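# Spread the towel flat beside the basket

## Task

Lay the towel out flat on the table as a single layer. It must stay at least one finger's width in from the table edge, at least two finger widths away from the basket's rim, and more than a hand's width away from the column of either arm. The basket must end upright with its entire base resting on the table, no more than three finger widths from its starting spot and turned roughly as it was. Finish by releasing everything and moving the grippers away. Anything that stays in place only because the robot is holding it does not count.

## Robot and tools

Robot and frame. There are two arms, left_arm and right_arm, each ending in a two-finger gripper. All poses in results share one world frame. Its origin is on the tabletop midway between the arms. +z is up, +x points out across the table, and left_arm sits on the +y side. The arm names do not tell you which side of an image an arm appears on. Each gripper has its own axes: the fingers point along its +z and close along its y. The reported end_effector_position is the spot between the pads, roughly 1 cm short of the fingertips. At long reach it can be a little off.

The 14-number row. Both motion tools use one row that covers both arms, always 14 numbers, each between -1 and 1. The order is dx, dy, dz, rx, ry, rz, opening for left_arm, then the same seven for right_arm. An arm that should not move still needs its seven numbers. dx, dy, dz, rx, ry, rz are offsets, not poses. They are expressed in that gripper's own axes and measured from its pose at the start of the action. 1.0 equals 0.6 m of travel or 180 degrees of turn. rx, ry, rz together form one rotation vector. The opening is absolute, not an offset: +1 is fully open (0.093 m) and -1 is closed. A row may carry 12 extra numbers from 0 to 1. These scale the stiffness of each joint, left_arm's 6 then right_arm's 6, in Joint positions order. A scale stays in force until you send another.

execute_actions(actions). This is a list of actions that run one after another. Each action is a table of up to 15 rows, and each row lasts one 1/30 s step. If a table is shorter, its last row repeats until all 15 steps are used. Every row in an action is an offset from the pose at the start of that action, not from the row before it. For the first action in a call, that start is the last pose reported in this scene. An empty list just returns the current state and images.

move(target, speed, blocking). target is one 14-number row. Its offsets are measured from the pose in the latest result of this scene. Each gripper follows a straight path to its target, and both paths finish together. A move lasts between 0.5 and 10 s, and it is cut off at 10 s even if the target has not been reached. speed is the top path speed in m/s, from 0.002 to 0.5, with a default of 0.25. Turning is limited to twice that value in rad/s. The opening is sent when the move begins. Paths ignore obstacles and the other arm. Grippers lag behind their path, can drift off it, and can overshoot the speed, especially when an arm is close to straight. Faster contact hits harder, and aiming further past a contact pushes harder. With blocking=false the call returns after 0.5 s while the move keeps going. Until a result shows that move has ended, further actions or moves are refused, so use wait or stop first. The result adds a "move:" line that shows how the move ended. It can say done, off_target, moving, held (a check blocked the final step) or fault, and it names which limits acted. limits=paced means the pose was clipped. limits=held means some steps were blocked, and the arm may then jump faster than speed. The result also gives each gripper's distance to its target. If only one arm is named, the other arm finished normally.

wait(seconds). Runs the scene for 0 to 10 s while the arms hold their last command. A running move continues, and the wait returns early if that move ends. stop() brakes a running move; a fast arm needs room to stop, and the fingers keep moving. zoom_image(camera, region) gives an enlarged view of part of a camera's latest image. region is [x0, y0, x1, y1] in pixels from the top-left, at most 504 by 504. The cameras are cam_high, cam_low, cam_left_wrist and cam_right_wrist, each 504x504, and they appear in that order. Calibration for each camera is supplied: K, distortion, and T_world_to_cam. Treat it as approximate to within a few degrees and millimetres. finished_scene(scene) ends the current scene; pass the current scene's number. It cannot be undone, and the task must already be complete and stay complete.

Controller behaviour. On every step, the commanded pose is clipped to within 70 mm and 16 degrees of the measured pose. If the controller cannot satisfy both position and orientation, position takes priority. A distant target can therefore take several actions to reach. After an action ends, the arm continues only as far as its last clipped pose. Joint friction can leave the gripper up to about 31 mm short, and very small commands may not move it at all. Elbows stop just before they straighten fully. "Hand target" lines show where the controller is currently driving each gripper. A "pose unreachable" line means the clearance check altered or blocked that arm's command. To keep an arm still, send an offset that returns it to its wanted pose in the first call of a reply and zeros after that, along with the opening it should keep.

Gripping. grip_measured is the motor position on the same +1 to -1 scale. The pads meet at about -0.94, and each mm of object width adds about 0.0208. Each gripper has a fixed reading offset of up to ±0.02. After the pads touch an object, the motor keeps moving toward the commanded value, so the reading barely reveals contact. Commanding further below the object's width squeezes harder, up to about 50 to 62 N per pad. Thin items under about 5 mm are gripped with less force. To keep hold of something, keep sending the same closing value. The last number in each arm's Joint positions entry is the opening in metres, and it bottoms out at zero.

Things to avoid. Do not let anything leave the table; that fails the task. Avoid drops, slips, slams, hard hits, heavy pushing, and arm-to-arm collisions, which can end the scene. Expect occasional brief tugs on anything you are holding. Holding loads heats the motors. From 75 °C a MOTOR HOT line appears. At 90 °C that arm halts for 10 s. At 100 °C the arm goes limp and falls. These events appear as OVER-TEMPERATURE FAULT lines. Joint ranges (rad): waist -2.618 to 3.054, shoulder 0 to 3.142, elbow 0 to 3.142, wrist pitch and yaw ±1.571, wrist roll ±2.094. Smooth, efficient motion is preferred.

Each tool is called after "Request:" as a command line: name --argument value for each argument, lists and objects as JSON in quotes; but a table of rows of numbers goes row by row, as --pt "numbers of a row", without its own name.

## Session

Request:
execute_actions --actions '[]'

Scene clock: 0.00 s.
left_arm: end_effector_position=(+0.3144, +0.2055, +0.3636) grip_measured=+1.000 end_effector_quat_wxyz=(+0.598, +0.412, +0.667, -0.168) | right_arm: end_effector_position=(+0.4401, +0.0223, +0.2041) grip_measured=+1.000 end_effector_quat_wxyz=(-0.344, +0.563, -0.627, +0.413)
Joint positions: left_arm=[ 0.25   1.003  1.134 -0.481  0.842  0.546  0.093] | right_arm=[ 0.889  1.958  1.569 -0.268  0.809 -1.097  0.093]
Joint velocities: left_arm=[ 0.017 -0.007 -0.002  0.095  0.066  0.007  0.   ] | right_arm=[-0.007  0.012  0.002  0.037  0.022  0.022  0.   ]
Hand target (left_arm): +0.314, +0.206, +0.364; +0.598, +0.412, +0.667, -0.168
Hand target (right_arm): +0.440, +0.022, +0.204; +0.344, -0.563, +0.627, -0.413
Joint stiffness scale: left_arm=[1. 1. 1. 1. 1. 1.] | right_arm=[1. 1. 1. 1. 1. 1.]
camera_calibration (this result's frames):
cam_left_wrist: T_world_to_cam=[[-0.765575, -0.5877, -0.261733, 0.452769], [-0.221724, 0.622932, -0.750196, 0.253547], [0.603932, -0.516299, -0.607208, 0.214824], [0, 0, 0, 1]] pos_world=[0.273107, 0.219063, 0.439158]
cam_right_wrist: T_world_to_cam=[[0.419278, -0.0139371, 0.907751, -0.372268], [-0.499013, -0.838828, 0.217608, 0.232835], [0.758414, -0.544218, -0.358657, -0.166959], [0, 0, 0, 1]] pos_world=[0.398895, 0.099258, 0.227379]

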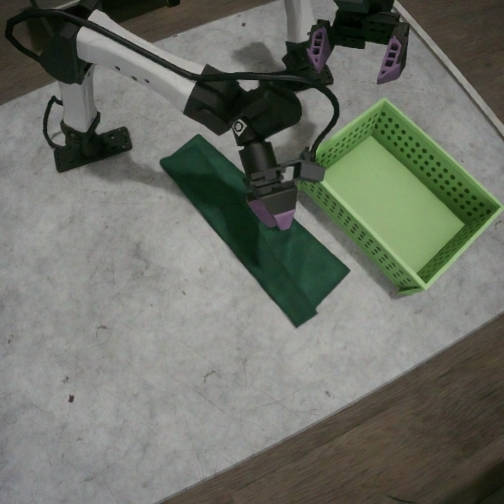

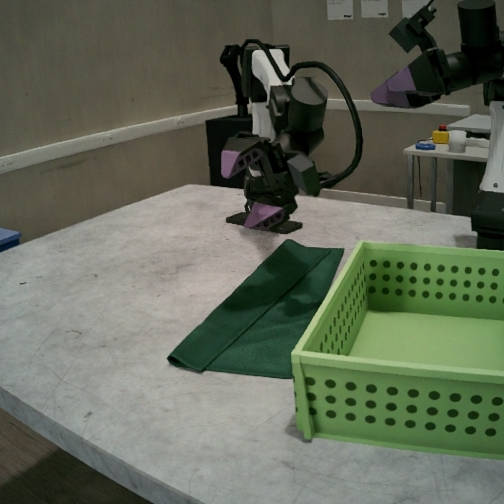

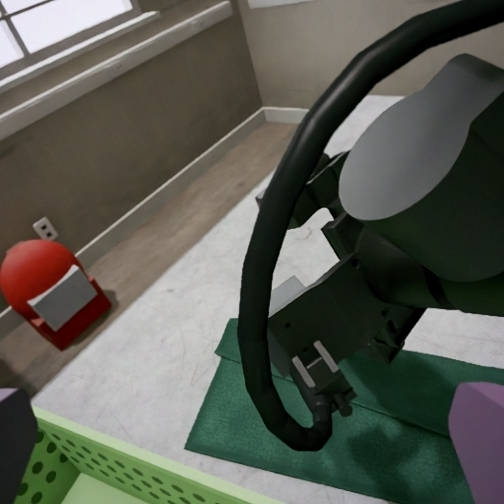

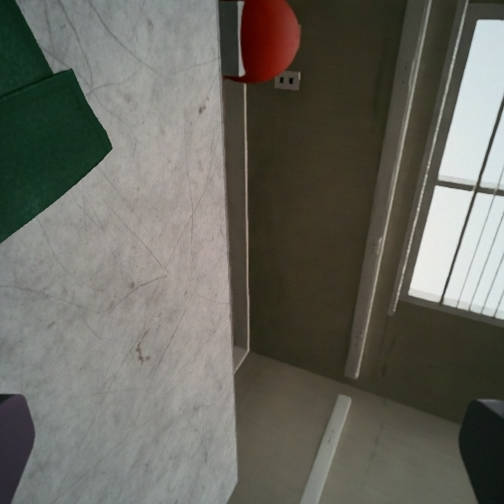

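Request:
zoom_image --camera "cam_high" --region '[140, 110, 440, 340]'

Request:
zoom_image --camera "cam_high" --region '[150, 120, 250, 200]'

Request:
zoom_image --camera "cam_low" --region '[150, 225, 370, 395]'

Region (140, 110, 440, 340) of cam_high's 504x504 image, scaled by 1.680, with more detail than that image has; it fills the top 386 rows of this view, and the rest is white.

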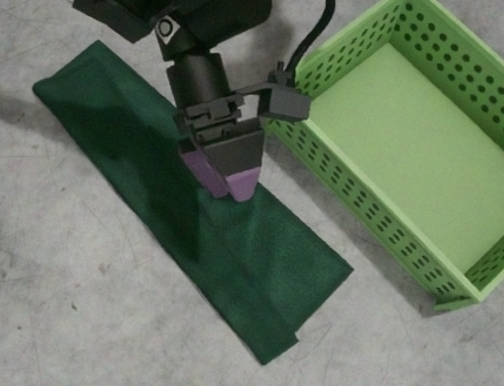

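Region (150, 120, 250, 200) of cam_high's 504x504 image, scaled by 5.040, with more detail than that image has; it fills the top 403 rows of this view, and the rest is white.

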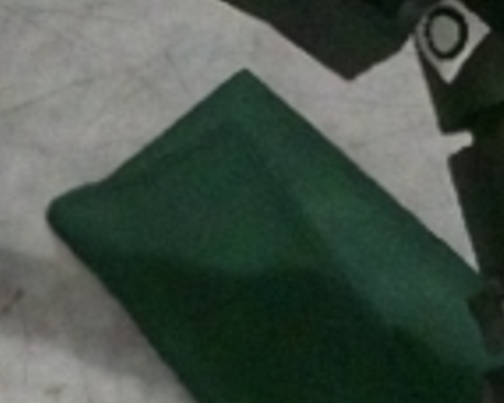

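Region (150, 225, 370, 395) of cam_low's 504x504 image, scaled by 2.291, with more detail than that image has; it fills the top 389 rows of this view, and the rest is white.

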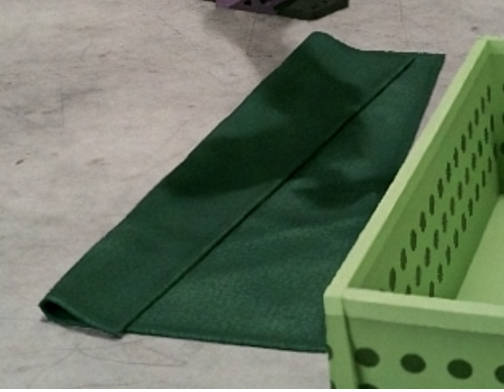

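Request:
move --target '[0.1679, 0.0802, 0.1622, 0.0074, 0.2905, -0.1095, 0.0, 0.0904, 0.3768, -0.4706, -0.3777, -0.2142, -0.0451, 0.0]' --speed 0.3

Scene clock: 8.43 s.
left_arm: end_effector_position=(+0.4171, +0.2014, +0.2591) grip_measured=+0.002 end_effector_quat_wxyz=(+0.205, +0.338, +0.915, -0.080) | right_arm: end_effector_position=(+0.0929, +0.0111, +0.1189) grip_measured=+0.001 end_effector_quat_wxyz=(-0.126, +0.796, -0.568, -0.166)
Joint positions: left_arm=[ 0.007  1.859  2.083 -1.405  0.218  0.467  0.045] | right_arm=[ 1.114  1.373  1.019 -0.934 -0.316 -0.851  0.045]
Joint velocities: left_arm=[ 0.007  0.007 -0.012 -0.007 -0.007  0.007 -0.   ] | right_arm=[-0.007  0.012 -0.012 -0.037 -0.007 -0.007 -0.   ]
Hand target (left_arm): +0.419, +0.199, +0.259; +0.203, +0.337, +0.916, -0.076
Hand target (right_arm): +0.086, +0.007, +0.118; -0.122, +0.795, -0.568, -0.173
Off the commanded pose (left_arm): 0.003 m, 1 deg.
Off the commanded pose (right_arm): 0.009 m, 1 deg.
Joint stiffness scale: left_arm=[1. 1. 1. 1. 1. 1.] | right_arm=[1. 1. 1. 1. 1. 1.]
move: done
camera_calibration (this result's frames):
cam_left_wrist: T_world_to_cam=[[-0.657779, -0.752659, 0.0288315, 0.414638], [-0.753123, 0.657804, -0.0099299, 0.223392], [-0.0114917, -0.0282454, -0.999535, 0.347269], [0, 0, 0, 1]] pos_world=[0.444973, 0.174942, 0.337371]
cam_right_wrist: T_world_to_cam=[[0.944207, 0.328667, 0.0212342, -0.096689], [0.328157, -0.944311, 0.0242929, 0.0160317], [0.0280359, -0.0159694, -0.999479, 0.197887], [0, 0, 0, 1]] pos_world=[0.0804856, 0.0500776, 0.199448]

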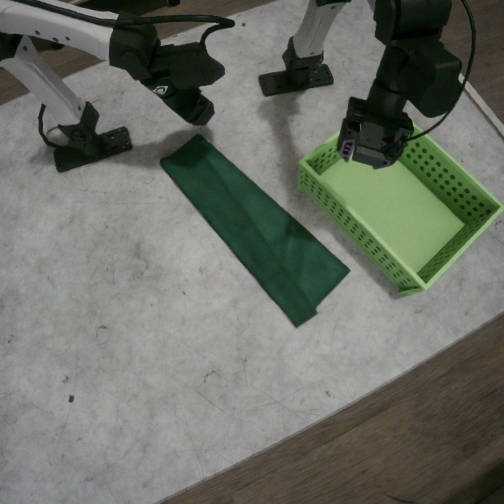

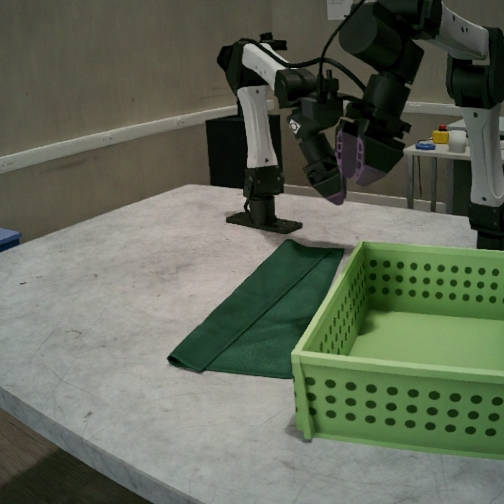

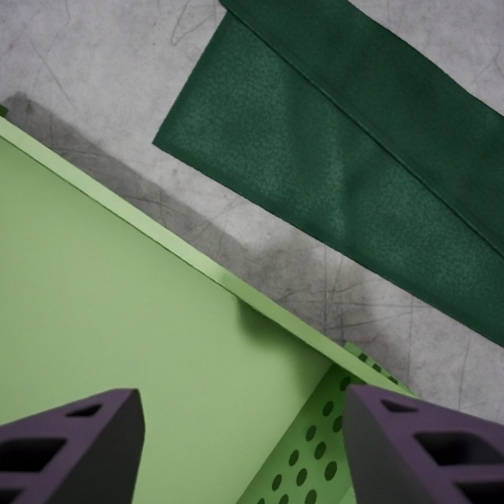

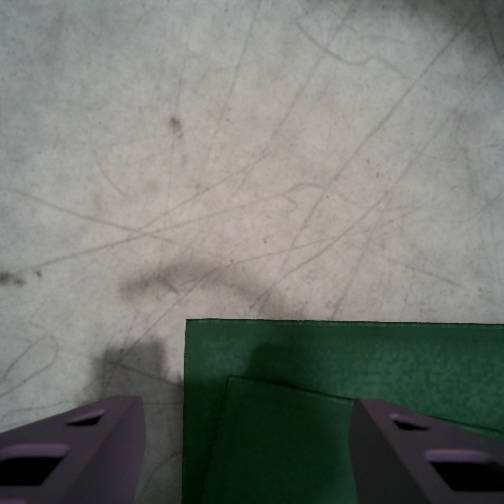

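Request:
move --target '[0, 0, 0, 0, 0, 0, 0.0, 0.0632, 0.0237, 0.1083, 0, 0, 0, 0.0]' --speed 0.1

Scene clock: 10.47 s.
left_arm: end_effector_position=(+0.4168, +0.2016, +0.2589) grip_measured=+0.002 end_effector_quat_wxyz=(+0.204, +0.338, +0.915, -0.080) | right_arm: end_effector_position=(+0.0868, +0.0019, +0.0544) grip_measured=+0.001 end_effector_quat_wxyz=(-0.139, +0.795, -0.566, -0.167)
Joint positions: left_arm=[ 0.007  1.859  2.083 -1.407  0.217  0.466  0.045] | right_arm=[ 1.114  1.373  0.746 -0.636 -0.317 -0.85   0.045]
Joint velocities: left_arm=[ 0.002 -0.012 -0.012  0.051 -0.022 -0.007  0.   ] | right_arm=[ 0.007 -0.012  0.002 -0.081 -0.022  0.007 -0.   ]
Hand target (left_arm): +0.417, +0.201, +0.259; +0.205, +0.338, +0.915, -0.080
Hand target (right_arm): +0.083, -0.001, +0.044; -0.126, +0.796, -0.568, -0.166
Off the commanded pose (left_arm): 0.000 m, 0 deg.
Off the commanded pose (right_arm): 0.011 m, 1 deg.
Joint stiffness scale: left_arm=[1. 1. 1. 1. 1. 1.] | right_arm=[1. 1. 1. 1. 1. 1.]
move: off_target (right_arm)
camera_calibration (this result's frames):
cam_left_wrist: T_world_to_cam=[[-0.657248, -0.753104, 0.0293302, 0.414288], [-0.753557, 0.657335, -0.00792281, 0.222727], [-0.0133131, -0.0273093, -0.999538, 0.347643], [0, 0, 0, 1]] pos_world=[0.444756, 0.175089, 0.337096]
cam_right_wrist: T_world_to_cam=[[0.943926, 0.327621, 0.0408478, -0.0875684], [0.327615, -0.944785, 0.00705237, 0.0118462], [0.0409029, 0.00672543, -0.99914, 0.132256], [0, 0, 0, 1]] pos_world=[0.0733674, 0.038992, 0.135636]

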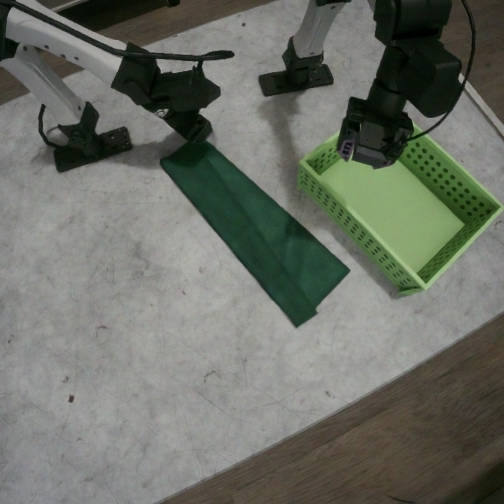

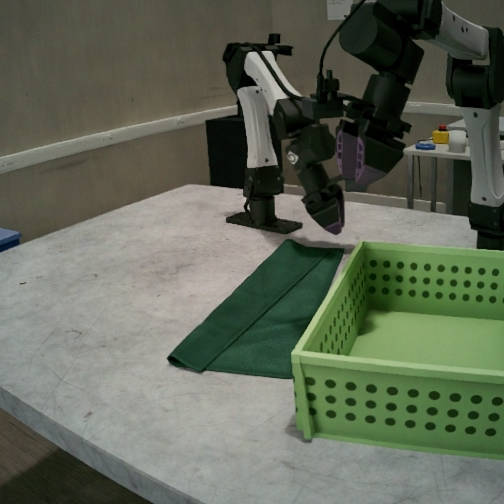

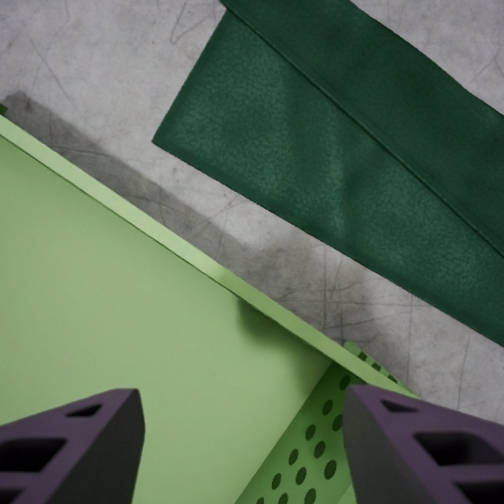

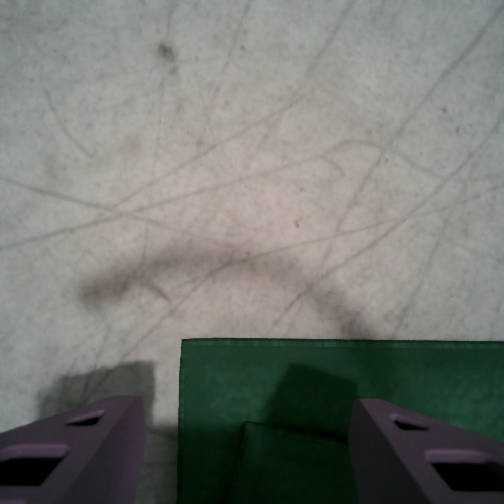

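Request:
move --target '[0, 0, 0, 0, 0, 0, 0.0, 0.0433, 0.0163, 0.0804, 0, 0, 0, 0.2]' --speed 0.05

Scene clock: 12.70 s.
left_arm: end_effector_position=(+0.4168, +0.2016, +0.2589) grip_measured=+0.002 end_effector_quat_wxyz=(+0.204, +0.338, +0.915, -0.080) | right_arm: end_effector_position=(+0.0855, +0.0021, +0.0111) grip_measured=+0.199 end_effector_quat_wxyz=(-0.154, +0.795, -0.562, -0.169)
Joint positions: left_arm=[ 0.007  1.859  2.083 -1.407  0.217  0.466  0.045] | right_arm=[ 1.118  1.446  0.599 -0.384 -0.317 -0.846  0.055]
Joint velocities: left_arm=[ 0.002  0.012  0.012 -0.051 -0.022 -0.051  0.   ] | right_arm=[ 0.012 -0.007 -0.002 -0.007 -0.022 -0.066  0.   ]
Hand target (left_arm): +0.417, +0.202, +0.259; +0.204, +0.338, +0.915, -0.080
Hand target (right_arm): +0.080, -0.004, +0.000; -0.139, +0.795, -0.566, -0.167
Off the commanded pose (left_arm): 0.000 m, 0 deg.
Off the commanded pose (right_arm): 0.014 m, 2 deg.
Joint stiffness scale: left_arm=[1. 1. 1. 1. 1. 1.] | right_arm=[1. 1. 1. 1. 1. 1.]
move: off_target (right_arm)
camera_calibration (this result's frames):
cam_left_wrist: T_world_to_cam=[[-0.657248, -0.753104, 0.0293302, 0.414288], [-0.753557, 0.657335, -0.00792281, 0.222727], [-0.0133131, -0.0273093, -0.999538, 0.347643], [0, 0, 0, 1]] pos_world=[0.444756, 0.175089, 0.337096]
cam_right_wrist: T_world_to_cam=[[0.942862, 0.326936, 0.0642141, -0.0848521], [0.32838, -0.944455, -0.0130857, 0.0128799], [0.0563691, 0.0334246, -0.99785, 0.087713], [0, 0, 0, 1]] pos_world=[0.0708301, 0.036974, 0.0931417]

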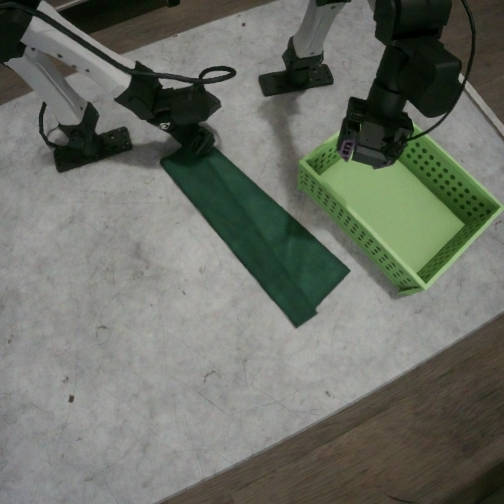

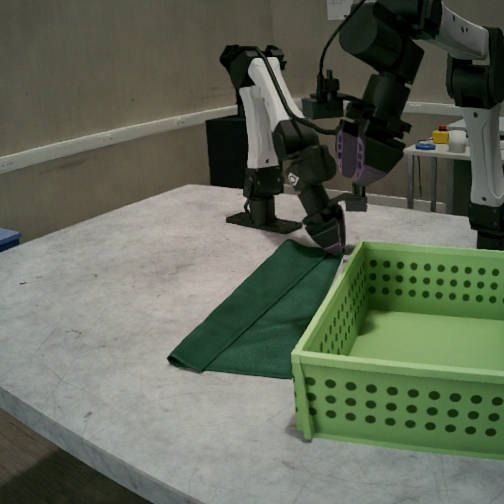

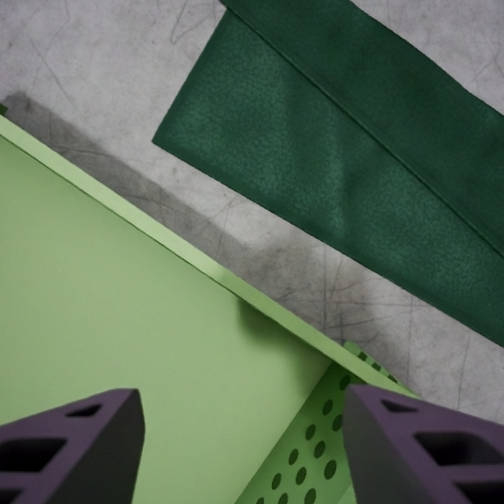

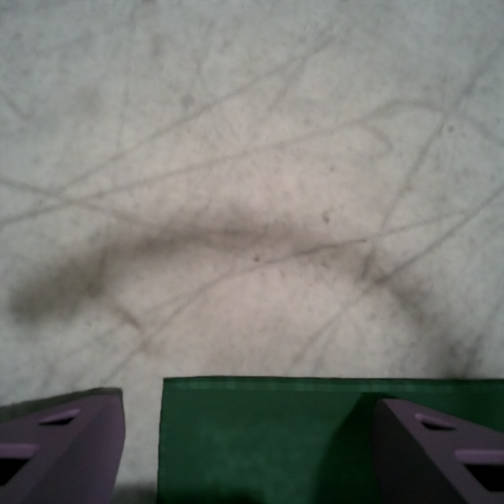

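Request:
execute_actions --actions '[]'

Scene clock: 13.33 s.
left_arm: end_effector_position=(+0.4168, +0.2016, +0.2589) grip_measured=+0.002 end_effector_quat_wxyz=(+0.204, +0.338, +0.915, -0.080) | right_arm: end_effector_position=(+0.0857, +0.0023, +0.0113) grip_measured=+0.199 end_effector_quat_wxyz=(-0.155, +0.795, -0.562, -0.169)
Joint positions: left_arm=[ 0.007  1.859  2.083 -1.407  0.217  0.466  0.045] | right_arm=[ 1.118  1.446  0.599 -0.382 -0.317 -0.846  0.055]
Joint velocities: left_arm=[ 0.022  0.007 -0.002  0.007  0.007  0.022  0.   ] | right_arm=[ 0.007 -0.012 -0.012 -0.022 -0.051  0.037  0.001]
Hand target (left_arm): +0.417, +0.202, +0.259; +0.204, +0.338, +0.915, -0.080
Hand target (right_arm): +0.080, -0.004, +0.000; -0.139, +0.795, -0.566, -0.167
Off the commanded pose (left_arm): 0.000 m, 0 deg.
Off the commanded pose (right_arm): 0.014 m, 2 deg.
Joint stiffness scale: left_arm=[1. 1. 1. 1. 1. 1.] | right_arm=[1. 1. 1. 1. 1. 1.]
camera_calibration (this result's frames):
cam_left_wrist: T_world_to_cam=[[-0.657248, -0.753104, 0.0293302, 0.414288], [-0.753557, 0.657335, -0.00792281, 0.222727], [-0.0133131, -0.0273093, -0.999538, 0.347643], [0, 0, 0, 1]] pos_world=[0.444756, 0.175089, 0.337096]
cam_right_wrist: T_world_to_cam=[[0.94281, 0.326853, 0.0654023, -0.0851305], [0.328391, -0.944438, -0.0140388, 0.0131014], [0.0571797, 0.0347134, -0.99776, 0.0877391], [0, 0, 0, 1]] pos_world=[0.0709425, 0.0371528, 0.0932943]

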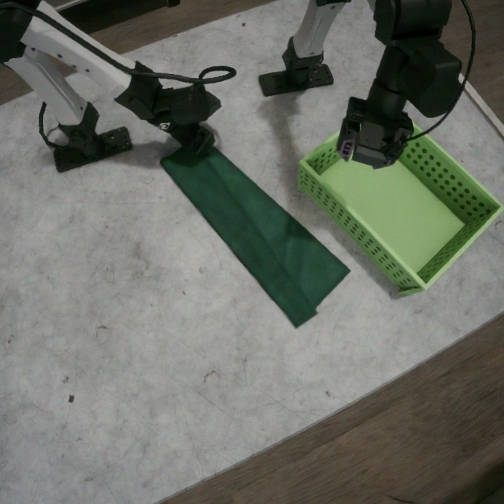

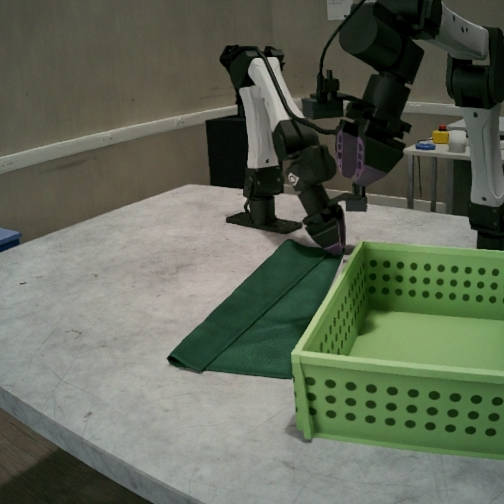

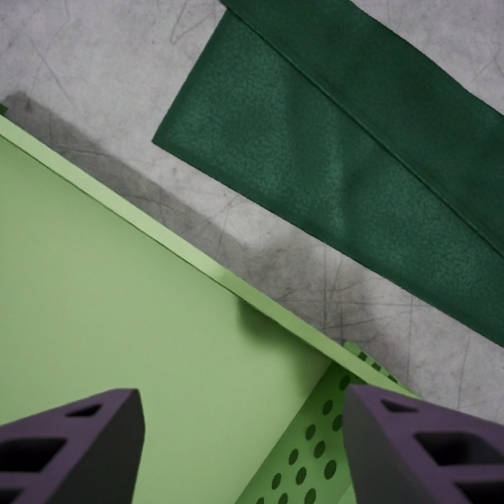

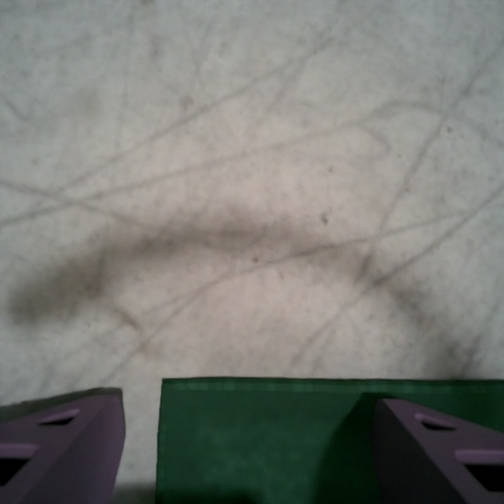

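Request:
execute_actions --actions '[[[0,0,0,0,0,0,0,0,0,0,0,0,0,0.15],[0,0,0,0,0,0,0,0,0,0,0,0,0,0.1],[0,0,0,0,0,0,0,0,0,0,0,0,0,0.05],[0,0,0,0,0,0,0,0,0,0,0,0,0,0.0],[0,0,0,0,0,0,0,0,0,0,0,0,0,-0.05],[0,0,0,0,0,0,0,0,0,0,0,0,0,-0.1],[0,0,0,0,0,0,0,0,0,0,0,0,0,-0.15],[0,0,0,0,0,0,0,0,0,0,0,0,0,-0.2],[0,0,0,0,0,0,0,0,0,0,0,0,0,-0.25],[0,0,0,0,0,0,0,0,0,0,0,0,0,-0.3],[0,0,0,0,0,0,0,0,0,0,0,0,0,-0.35],[0,0,0,0,0,0,0,0,0,0,0,0,0,-0.4],[0,0,0,0,0,0,0,0,0,0,0,0,0,-0.45],[0,0,0,0,0,0,0,0,0,0,0,0,0,-0.5],[0,0,0,0,0,0,0,0,0,0,0,0,0,-0.55]],[[0,0,0,0,0,0,0,0,0,0,0,0,0,-0.6],[0,0,0,0,0,0,0,0,0,0,0,0,0,-0.65],[0,0,0,0,0,0,0,0,0,0,0,0,0,-0.7],[0,0,0,0,0,0,0,0,0,0,0,0,0,-0.75],[0,0,0,0,0,0,0,0,0,0,0,0,0,-0.8],[0,0,0,0,0,0,0,0,0,0,0,0,0,-0.85],[0,0,0,0,0,0,0,0,0,0,0,0,0,-0.9],[0,0,0,0,0,0,0,0,0,0,0,0,0,-0.95],[0,0,0,0,0,0,0,0,0,0,0,0,0,-1]]]'

Scene clock: 14.80 s.
left_arm: end_effector_position=(+0.4168, +0.2016, +0.2589) grip_measured=+0.002 end_effector_quat_wxyz=(+0.204, +0.338, +0.915, -0.080) | right_arm: end_effector_position=(+0.0857, +0.0023, +0.0113) grip_measured=-0.969 end_effector_quat_wxyz=(-0.155, +0.795, -0.562, -0.169)
Joint positions: left_arm=[ 0.007  1.859  2.083 -1.407  0.217  0.466  0.045] | right_arm=[ 1.118  1.446  0.599 -0.382 -0.317 -0.846  0.   ]
Joint velocities: left_arm=[-0.007  0.007  0.022 -0.037 -0.037  0.022  0.002] | right_arm=[-0.022 -0.007 -0.002  0.022  0.022 -0.007  0.   ]
Hand target (left_arm): +0.417, +0.202, +0.259; +0.204, +0.338, +0.915, -0.080
Hand target (right_arm): +0.086, +0.002, +0.011; -0.155, +0.795, -0.562, -0.169
Off the commanded pose (left_arm): 0.000 m, 0 deg.
Off the commanded pose (right_arm): 0.000 m, 0 deg.
Joint stiffness scale: left_arm=[1. 1. 1. 1. 1. 1.] | right_arm=[1. 1. 1. 1. 1. 1.]
camera_calibration (this result's frames):
cam_left_wrist: T_world_to_cam=[[-0.657248, -0.753104, 0.0293302, 0.414288], [-0.753557, 0.657335, -0.00792281, 0.222727], [-0.0133131, -0.0273093, -0.999538, 0.347643], [0, 0, 0, 1]] pos_world=[0.444756, 0.175089, 0.337096]
cam_right_wrist: T_world_to_cam=[[0.94281, 0.326853, 0.0654023, -0.0851305], [0.328391, -0.944438, -0.0140388, 0.0131014], [0.0571797, 0.0347134, -0.99776, 0.0877391], [0, 0, 0, 1]] pos_world=[0.0709425, 0.0371528, 0.0932943]

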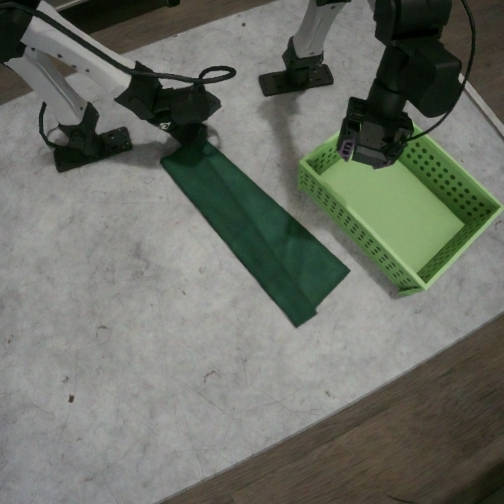

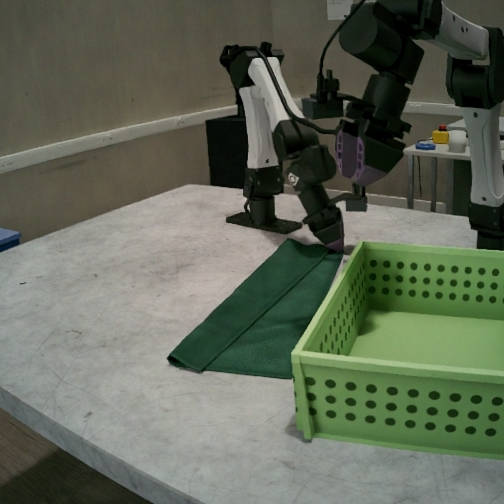

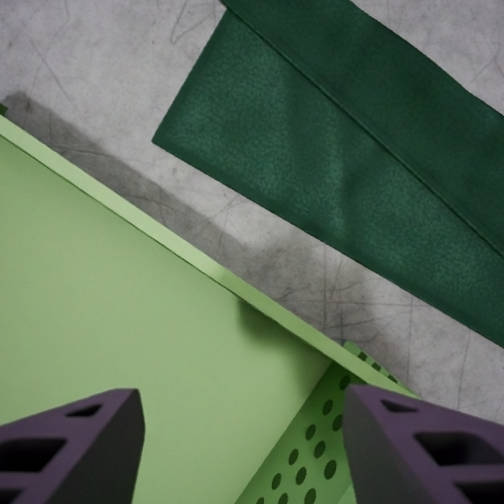

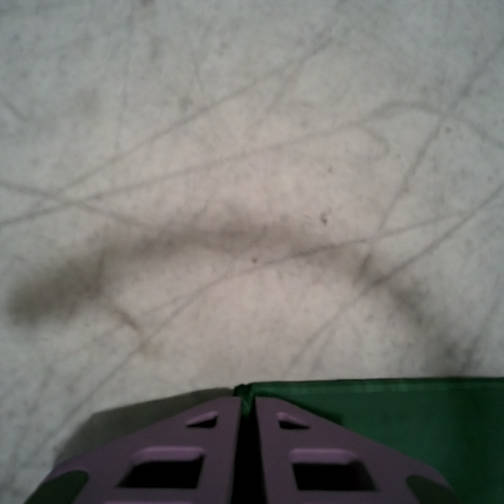

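Request:
move --target '[0.066,-0.2665,0.0245,0,0,0,0.0,-0.164,0.106,-0.438,0,0,0,-1]' --speed 0.15

Scene clock: 21.63 s.
left_arm: end_effector_position=(+0.2936, +0.0969, +0.2327) grip_measured=+0.002 end_effector_quat_wxyz=(+0.201, +0.339, +0.915, -0.087) | right_arm: end_effector_position=(+0.0210, -0.0537, +0.2829) grip_measured=-0.969 end_effector_quat_wxyz=(-0.161, +0.795, -0.559, -0.171)
Joint positions: left_arm=[-0.455  1.521  1.582 -1.192  0.044  0.041  0.045] | right_arm=[ 1.295  1.122  1.516 -1.562 -0.256 -0.676  0.   ]
Joint velocities: left_arm=[-0.002  0.007 -0.027  0.051 -0.051  0.022  0.   ] | right_arm=[-0.022 -0.007 -0.017 -0.022  0.081  0.051  0.   ]
Hand target (left_arm): +0.290, +0.099, +0.232; +0.205, +0.337, +0.915, -0.084
Hand target (right_arm): +0.021, -0.052, +0.285; -0.157, +0.795, -0.562, -0.168
Off the commanded pose (left_arm): 0.005 m, 1 deg.
Off the commanded pose (right_arm): 0.005 m, 1 deg.
Joint stiffness scale: left_arm=[1. 1. 1. 1. 1. 1.] | right_arm=[1. 1. 1. 1. 1. 1.]
joint sent to its limit (right arm) — the command would take joint 4 (wrist pitch) past its lower limit, so that joint was sent only as far as its limit.
move: done
camera_calibration (this result's frames):
cam_left_wrist: T_world_to_cam=[[-0.662012, -0.748201, 0.0439856, 0.2528], [-0.749111, 0.662407, -0.00697615, 0.196551], [-0.0239168, -0.0375684, -0.999008, 0.32093], [0, 0, 0, 1]] pos_world=[0.322271, 0.0710056, 0.310864]
cam_right_wrist: T_world_to_cam=[[0.941645, 0.328663, 0.0727005, -0.0255148], [0.331138, -0.943257, -0.0247729, -0.011672], [0.0604334, 0.0474012, -0.997046, 0.364853], [0, 0, 0, 1]] pos_world=[0.00584158, -0.0199184, 0.365341]

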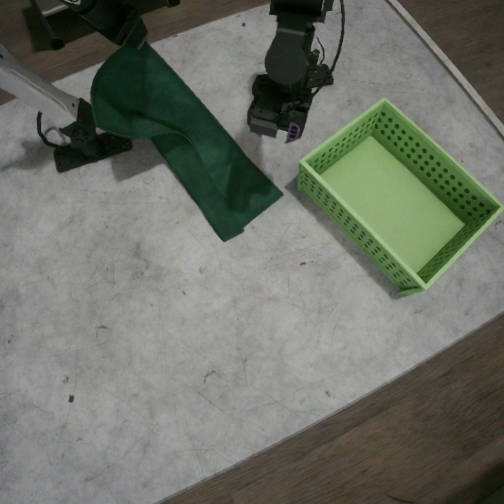

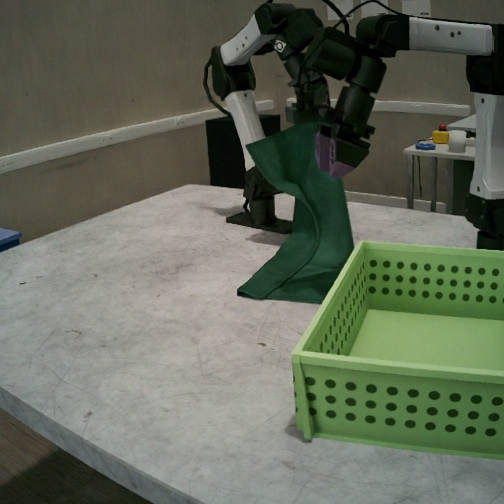

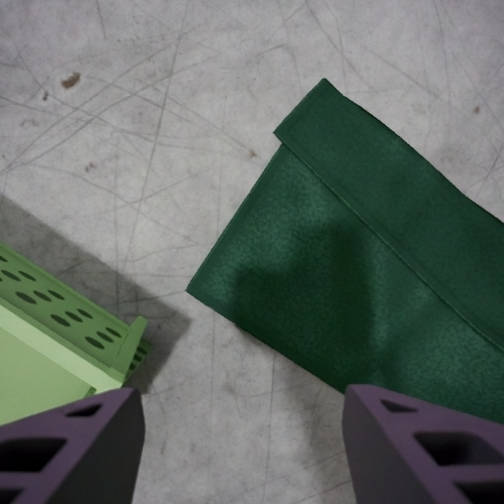

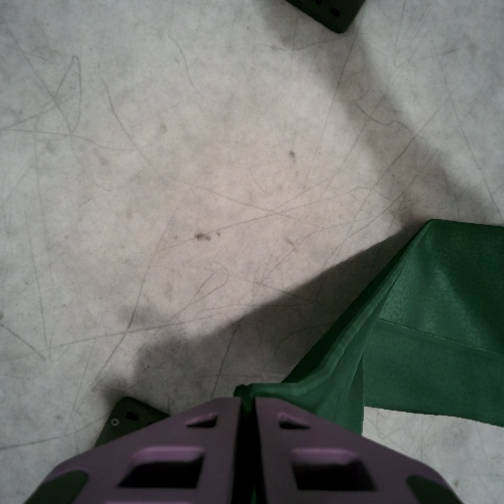

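Request:
move --target '[0.1537,-0.0257,0.081,0,0,0,0.0,-0.055,0.035,-0.096,0,-0.055,0,-1]' --speed 0.12

Scene clock: 24.17 s.
left_arm: end_effector_position=(+0.2369, +0.1232, +0.1510) grip_measured=+0.002 end_effector_quat_wxyz=(+0.195, +0.341, +0.915, -0.089) | right_arm: end_effector_position=(+0.0014, -0.0545, +0.3365) grip_measured=-0.969 end_effector_quat_wxyz=(-0.223, +0.770, -0.550, -0.233)
Joint positions: left_arm=[-0.513  1.252  1.039 -0.927  0.028 -0.01   0.045] | right_arm=[ 1.341  1.076  1.661 -1.567 -0.312 -0.574  0.   ]
Joint velocities: left_arm=[-0.012 -0.027  0.012 -0.007 -0.022 -0.007  0.002] | right_arm=[-0.002 -0.007 -0.002  0.007  0.022  0.022  0.   ]
Hand target (left_arm): +0.234, +0.125, +0.150; +0.201, +0.339, +0.915, -0.087
Hand target (right_arm): -0.004, -0.059, +0.347; -0.235, +0.768, -0.544, -0.245
Off the commanded pose (left_arm): 0.003 m, 1 deg.
Off the commanded pose (right_arm): 0.013 m, 2 deg.
Joint stiffness scale: left_arm=[1. 1. 1. 1. 1. 1.] | right_arm=[1. 1. 1. 1. 1. 1.]
joint sent to its limit (right arm) — the command would take joint 4 (wrist pitch) past its lower limit, so that joint was sent only as far as its limit.
move: off_target (right_arm)
camera_calibration (this result's frames):
cam_left_wrist: T_world_to_cam=[[-0.664748, -0.745251, 0.0520658, 0.237546], [-0.746171, 0.665749, 0.00258088, 0.133523], [-0.0365861, -0.0371343, -0.99864, 0.241874], [0, 0, 0, 1]] pos_world=[0.266388, 0.0971204, 0.228832]
cam_right_wrist: T_world_to_cam=[[0.949251, 0.299085, 0.0973237, -0.020583], [0.313202, -0.927189, -0.205488, 0.0570429], [0.0287793, 0.225541, -0.973808, 0.421398], [0, 0, 0, 1]] pos_world=[-0.010455, -0.0359969, 0.424086]

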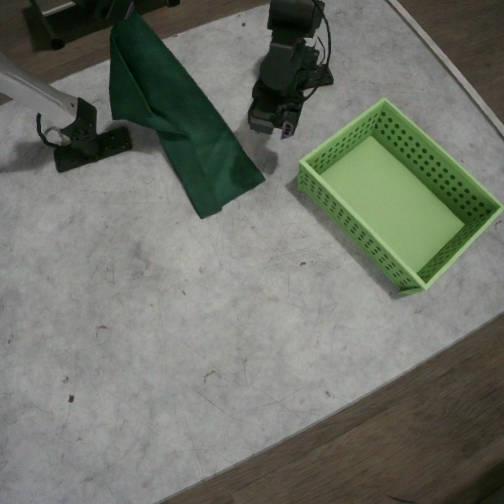

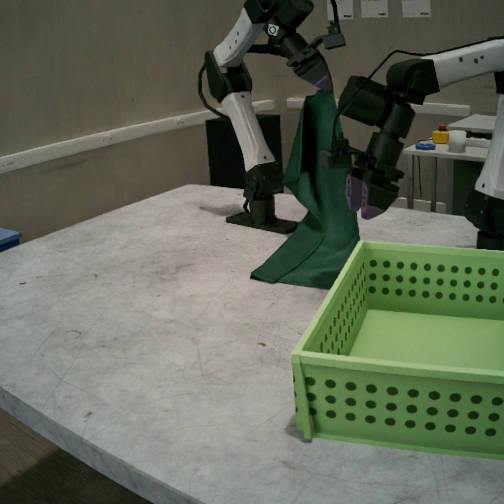

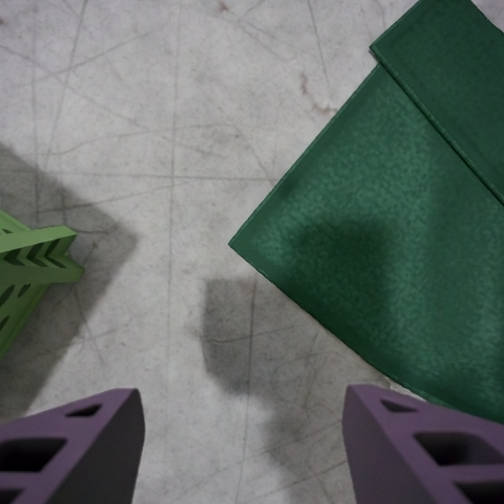

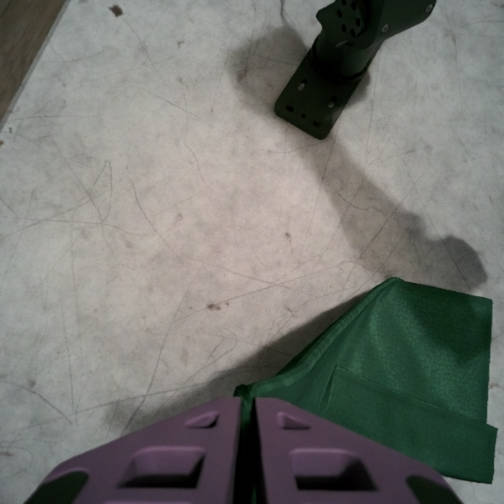

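Request:
move --target '[0.0163,-0.0263,0.197,-0.0105,0,0,0.0,0,0,0,0,0,0,-1]' --speed 0.15

Scene clock: 26.53 s.
left_arm: end_effector_position=(+0.2575, +0.0792, +0.0505) grip_measured=+0.002 end_effector_quat_wxyz=(+0.209, +0.338, +0.914, -0.083) | right_arm: end_effector_position=(+0.0013, -0.0545, +0.3365) grip_measured=-0.969 end_effector_quat_wxyz=(-0.223, +0.770, -0.550, -0.234)
Joint positions: left_arm=[-0.602  1.503  0.819 -0.433 -0.032 -0.091  0.045] | right_arm=[ 1.341  1.076  1.661 -1.567 -0.312 -0.573  0.   ]
Joint velocities: left_arm=[ 0.017 -0.007  0.022 -0.051  0.022  0.037 -0.   ] | right_arm=[ 0.002  0.007 -0.002  0.037 -0.066 -0.022  0.   ]
Hand target (left_arm): +0.253, +0.082, +0.041; +0.201, +0.337, +0.917, -0.075
Hand target (right_arm): +0.001, -0.055, +0.336; -0.223, +0.770, -0.550, -0.233
Off the commanded pose (left_arm): 0.011 m, 1 deg.
Off the commanded pose (right_arm): 0.000 m, 0 deg.
Joint stiffness scale: left_arm=[1. 1. 1. 1. 1. 1.] | right_arm=[1. 1. 1. 1. 1. 1.]
move: off_target (left_arm)
camera_calibration (this result's frames):
cam_left_wrist: T_world_to_cam=[[-0.658643, -0.75175, 0.0325889, 0.223585], [-0.752426, 0.658383, -0.0196632, 0.181767], [-0.00667417, -0.0374718, -0.999275, 0.132982], [0, 0, 0, 1]] pos_world=[0.284916, 0.0533902, 0.129174]
cam_right_wrist: T_world_to_cam=[[0.949361, 0.298882, 0.0968625, -0.0203677], [0.312901, -0.927276, -0.205551, 0.0570897], [0.0283829, 0.22545, -0.973841, 0.421405], [0, 0, 0, 1]] pos_world=[-0.0104878, -0.0359804, 0.42409]

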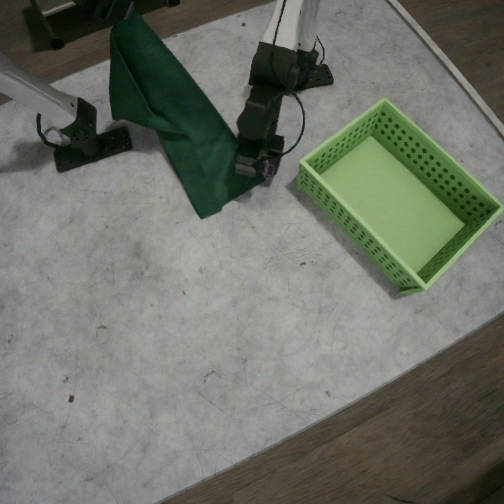

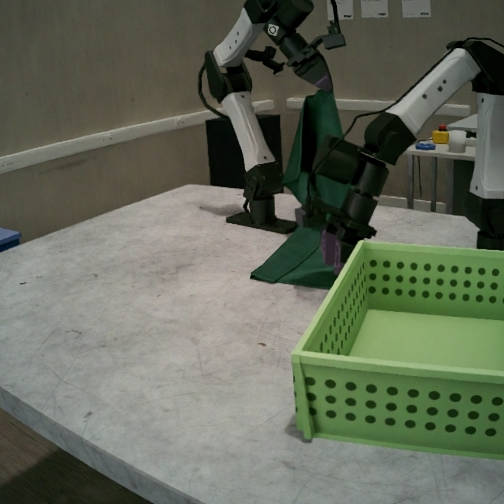

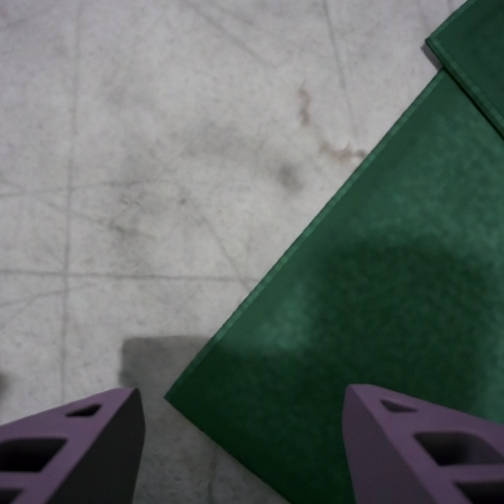

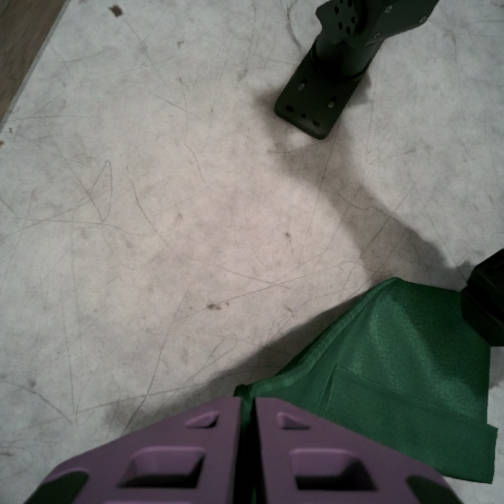

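Request:
move --target '[0.059,0.007,0.064,0,0,0,0.0,0,0,0,0,0,0,-1]' --speed 0.06

Scene clock: 28.27 s.
left_arm: end_effector_position=(+0.2529, +0.0838, +0.0187) grip_measured=+0.002 end_effector_quat_wxyz=(+0.226, +0.336, +0.910, -0.092) | right_arm: end_effector_position=(+0.0013, -0.0545, +0.3365) grip_measured=-0.969 end_effector_quat_wxyz=(-0.223, +0.770, -0.550, -0.234)
Joint positions: left_arm=[-0.602  1.527  0.674 -0.225 -0.031 -0.091  0.045] | right_arm=[ 1.341  1.076  1.661 -1.567 -0.312 -0.573  0.   ]
Joint velocities: left_arm=[-0.017 -0.007  0.002 -0.007  0.066  0.037  0.001] | right_arm=[ 0.007  0.002 -0.022  0.007 -0.037 -0.007  0.   ]
Hand target (left_arm): +0.247, +0.092, +0.002; +0.209, +0.338, +0.914, -0.083
Hand target (right_arm): +0.001, -0.055, +0.336; -0.223, +0.770, -0.550, -0.234
Off the commanded pose (left_arm): 0.020 m, 2 deg.
Off the commanded pose (right_arm): 0.000 m, 0 deg.
Joint stiffness scale: left_arm=[1. 1. 1. 1. 1. 1.] | right_arm=[1. 1. 1. 1. 1. 1.]
move: off_target (left_arm)
camera_calibration (this result's frames):
cam_left_wrist: T_world_to_cam=[[-0.659838, -0.750513, 0.0366697, 0.225181], [-0.751135, 0.657498, -0.059093, 0.175111], [0.0202398, -0.0665357, -0.997579, 0.0969487], [0, 0, 0, 1]] pos_world=[0.278153, 0.0603164, 0.0988045]
cam_right_wrist: T_world_to_cam=[[0.949361, 0.298882, 0.0968625, -0.0203677], [0.312901, -0.927276, -0.205551, 0.0570897], [0.0283829, 0.22545, -0.973841, 0.421405], [0, 0, 0, 1]] pos_world=[-0.0104878, -0.0359804, 0.42409]

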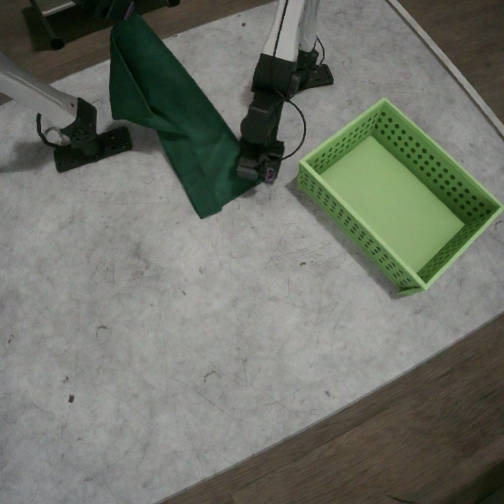

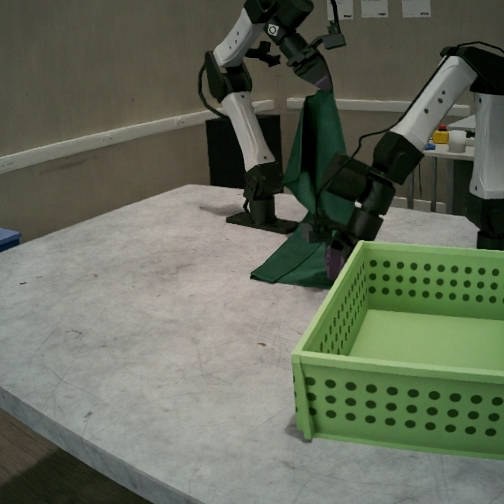

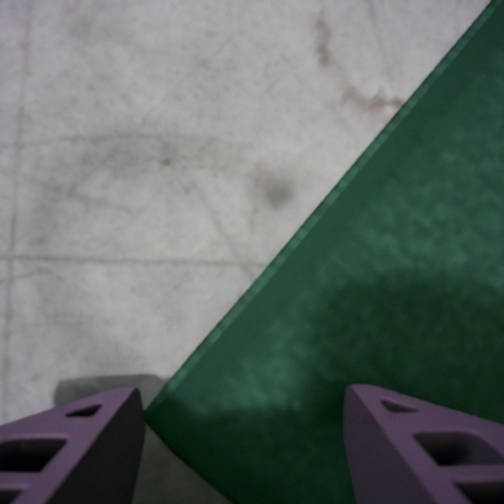

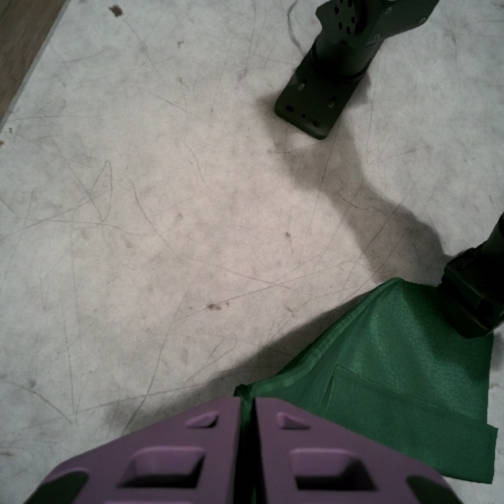

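Request:
execute_actions --actions '[[[0,0,0,0,0,0,-0.05,0,0,0,0,0,0,-1],[0,0,0,0,0,0,-0.1,0,0,0,0,0,0,-1],[0,0,0,0,0,0,-0.15,0,0,0,0,0,0,-1],[0,0,0,0,0,0,-0.2,0,0,0,0,0,0,-1],[0,0,0,0,0,0,-0.25,0,0,0,0,0,0,-1],[0,0,0,0,0,0,-0.3,0,0,0,0,0,0,-1],[0,0,0,0,0,0,-0.35,0,0,0,0,0,0,-1],[0,0,0,0,0,0,-0.4,0,0,0,0,0,0,-1],[0,0,0,0,0,0,-0.45,0,0,0,0,0,0,-1],[0,0,0,0,0,0,-0.5,0,0,0,0,0,0,-1],[0,0,0,0,0,0,-0.55,0,0,0,0,0,0,-1],[0,0,0,0,0,0,-0.6,0,0,0,0,0,0,-1],[0,0,0,0,0,0,-0.65,0,0,0,0,0,0,-1],[0,0,0,0,0,0,-0.7,0,0,0,0,0,0,-1],[0,0,0,0,0,0,-0.75,0,0,0,0,0,0,-1]],[[0,0,0,0,0,0,-0.8,0,0,0,0,0,0,-1],[0,0,0,0,0,0,-0.85,0,0,0,0,0,0,-1],[0,0,0,0,0,0,-0.9,0,0,0,0,0,0,-1],[0,0,0,0,0,0,-0.95,0,0,0,0,0,0,-1],[0,0,0,0,0,0,-1,0,0,0,0,0,0,-1]]]'

Scene clock: 29.77 s.
left_arm: end_effector_position=(+0.2479, +0.0764, +0.0196) grip_measured=-0.964 end_effector_quat_wxyz=(+0.221, +0.342, +0.906, -0.114) | right_arm: end_effector_position=(+0.0013, -0.0545, +0.3365) grip_measured=-0.969 end_effector_quat_wxyz=(-0.223, +0.770, -0.550, -0.234)
Joint positions: left_arm=[-0.605  1.527  0.674 -0.216  0.013 -0.091  0.   ] | right_arm=[ 1.341  1.076  1.661 -1.567 -0.312 -0.573  0.   ]
Joint velocities: left_arm=[ 0.007 -0.012  0.002 -0.022 -0.007 -0.022  0.   ] | right_arm=[ 0.007  0.007 -0.017  0.066  0.007 -0.051  0.   ]
Hand target (left_arm): +0.248, +0.077, +0.019; +0.220, +0.342, +0.907, -0.112
Hand target (right_arm): +0.001, -0.055, +0.336; -0.223, +0.770, -0.550, -0.234
Off the commanded pose (left_arm): 0.001 m, 0 deg.
Off the commanded pose (right_arm): 0.000 m, 0 deg.
Joint stiffness scale: left_arm=[1. 1. 1. 1. 1. 1.] | right_arm=[1. 1. 1. 1. 1. 1.]
camera_calibration (this result's frames):
cam_left_wrist: T_world_to_cam=[[-0.677065, -0.731983, 0.0760449, 0.218397], [-0.735913, 0.673968, -0.0647998, 0.171311], [-0.00381945, -0.0998362, -0.994997, 0.105891], [0, 0, 0, 1]] pos_world=[0.274344, 0.0549768, 0.0998536]
cam_right_wrist: T_world_to_cam=[[0.949361, 0.298882, 0.0968625, -0.0203677], [0.312901, -0.927276, -0.205551, 0.0570897], [0.0283829, 0.22545, -0.973841, 0.421405], [0, 0, 0, 1]] pos_world=[-0.0104878, -0.0359804, 0.42409]

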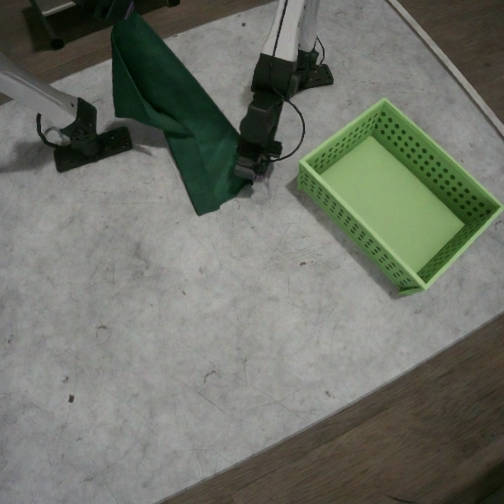

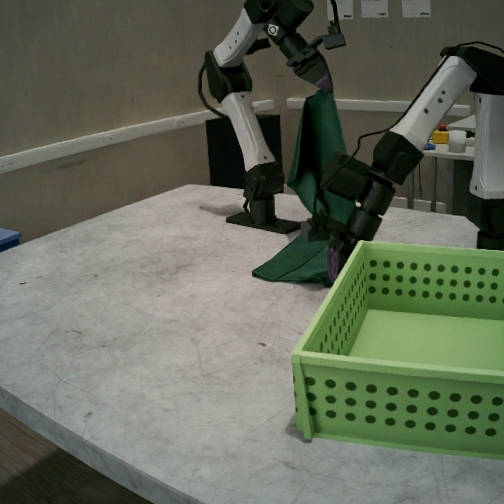

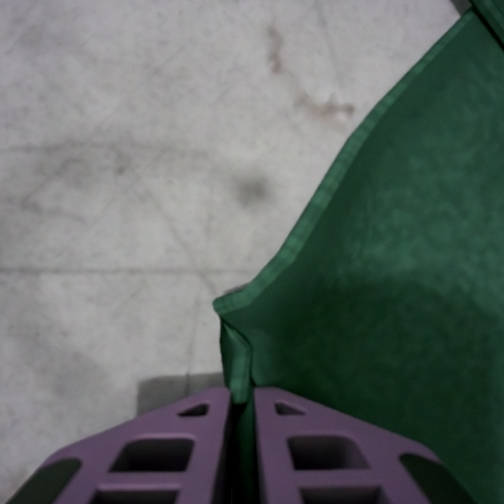

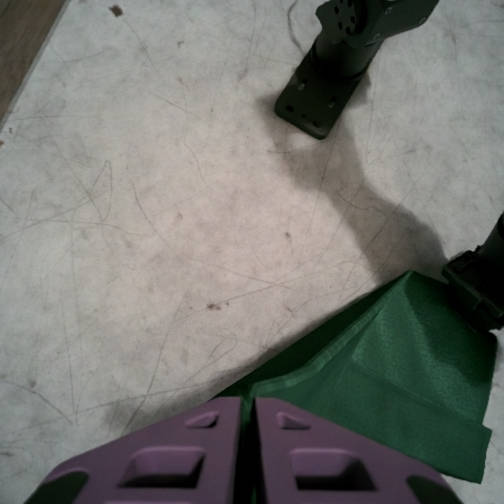

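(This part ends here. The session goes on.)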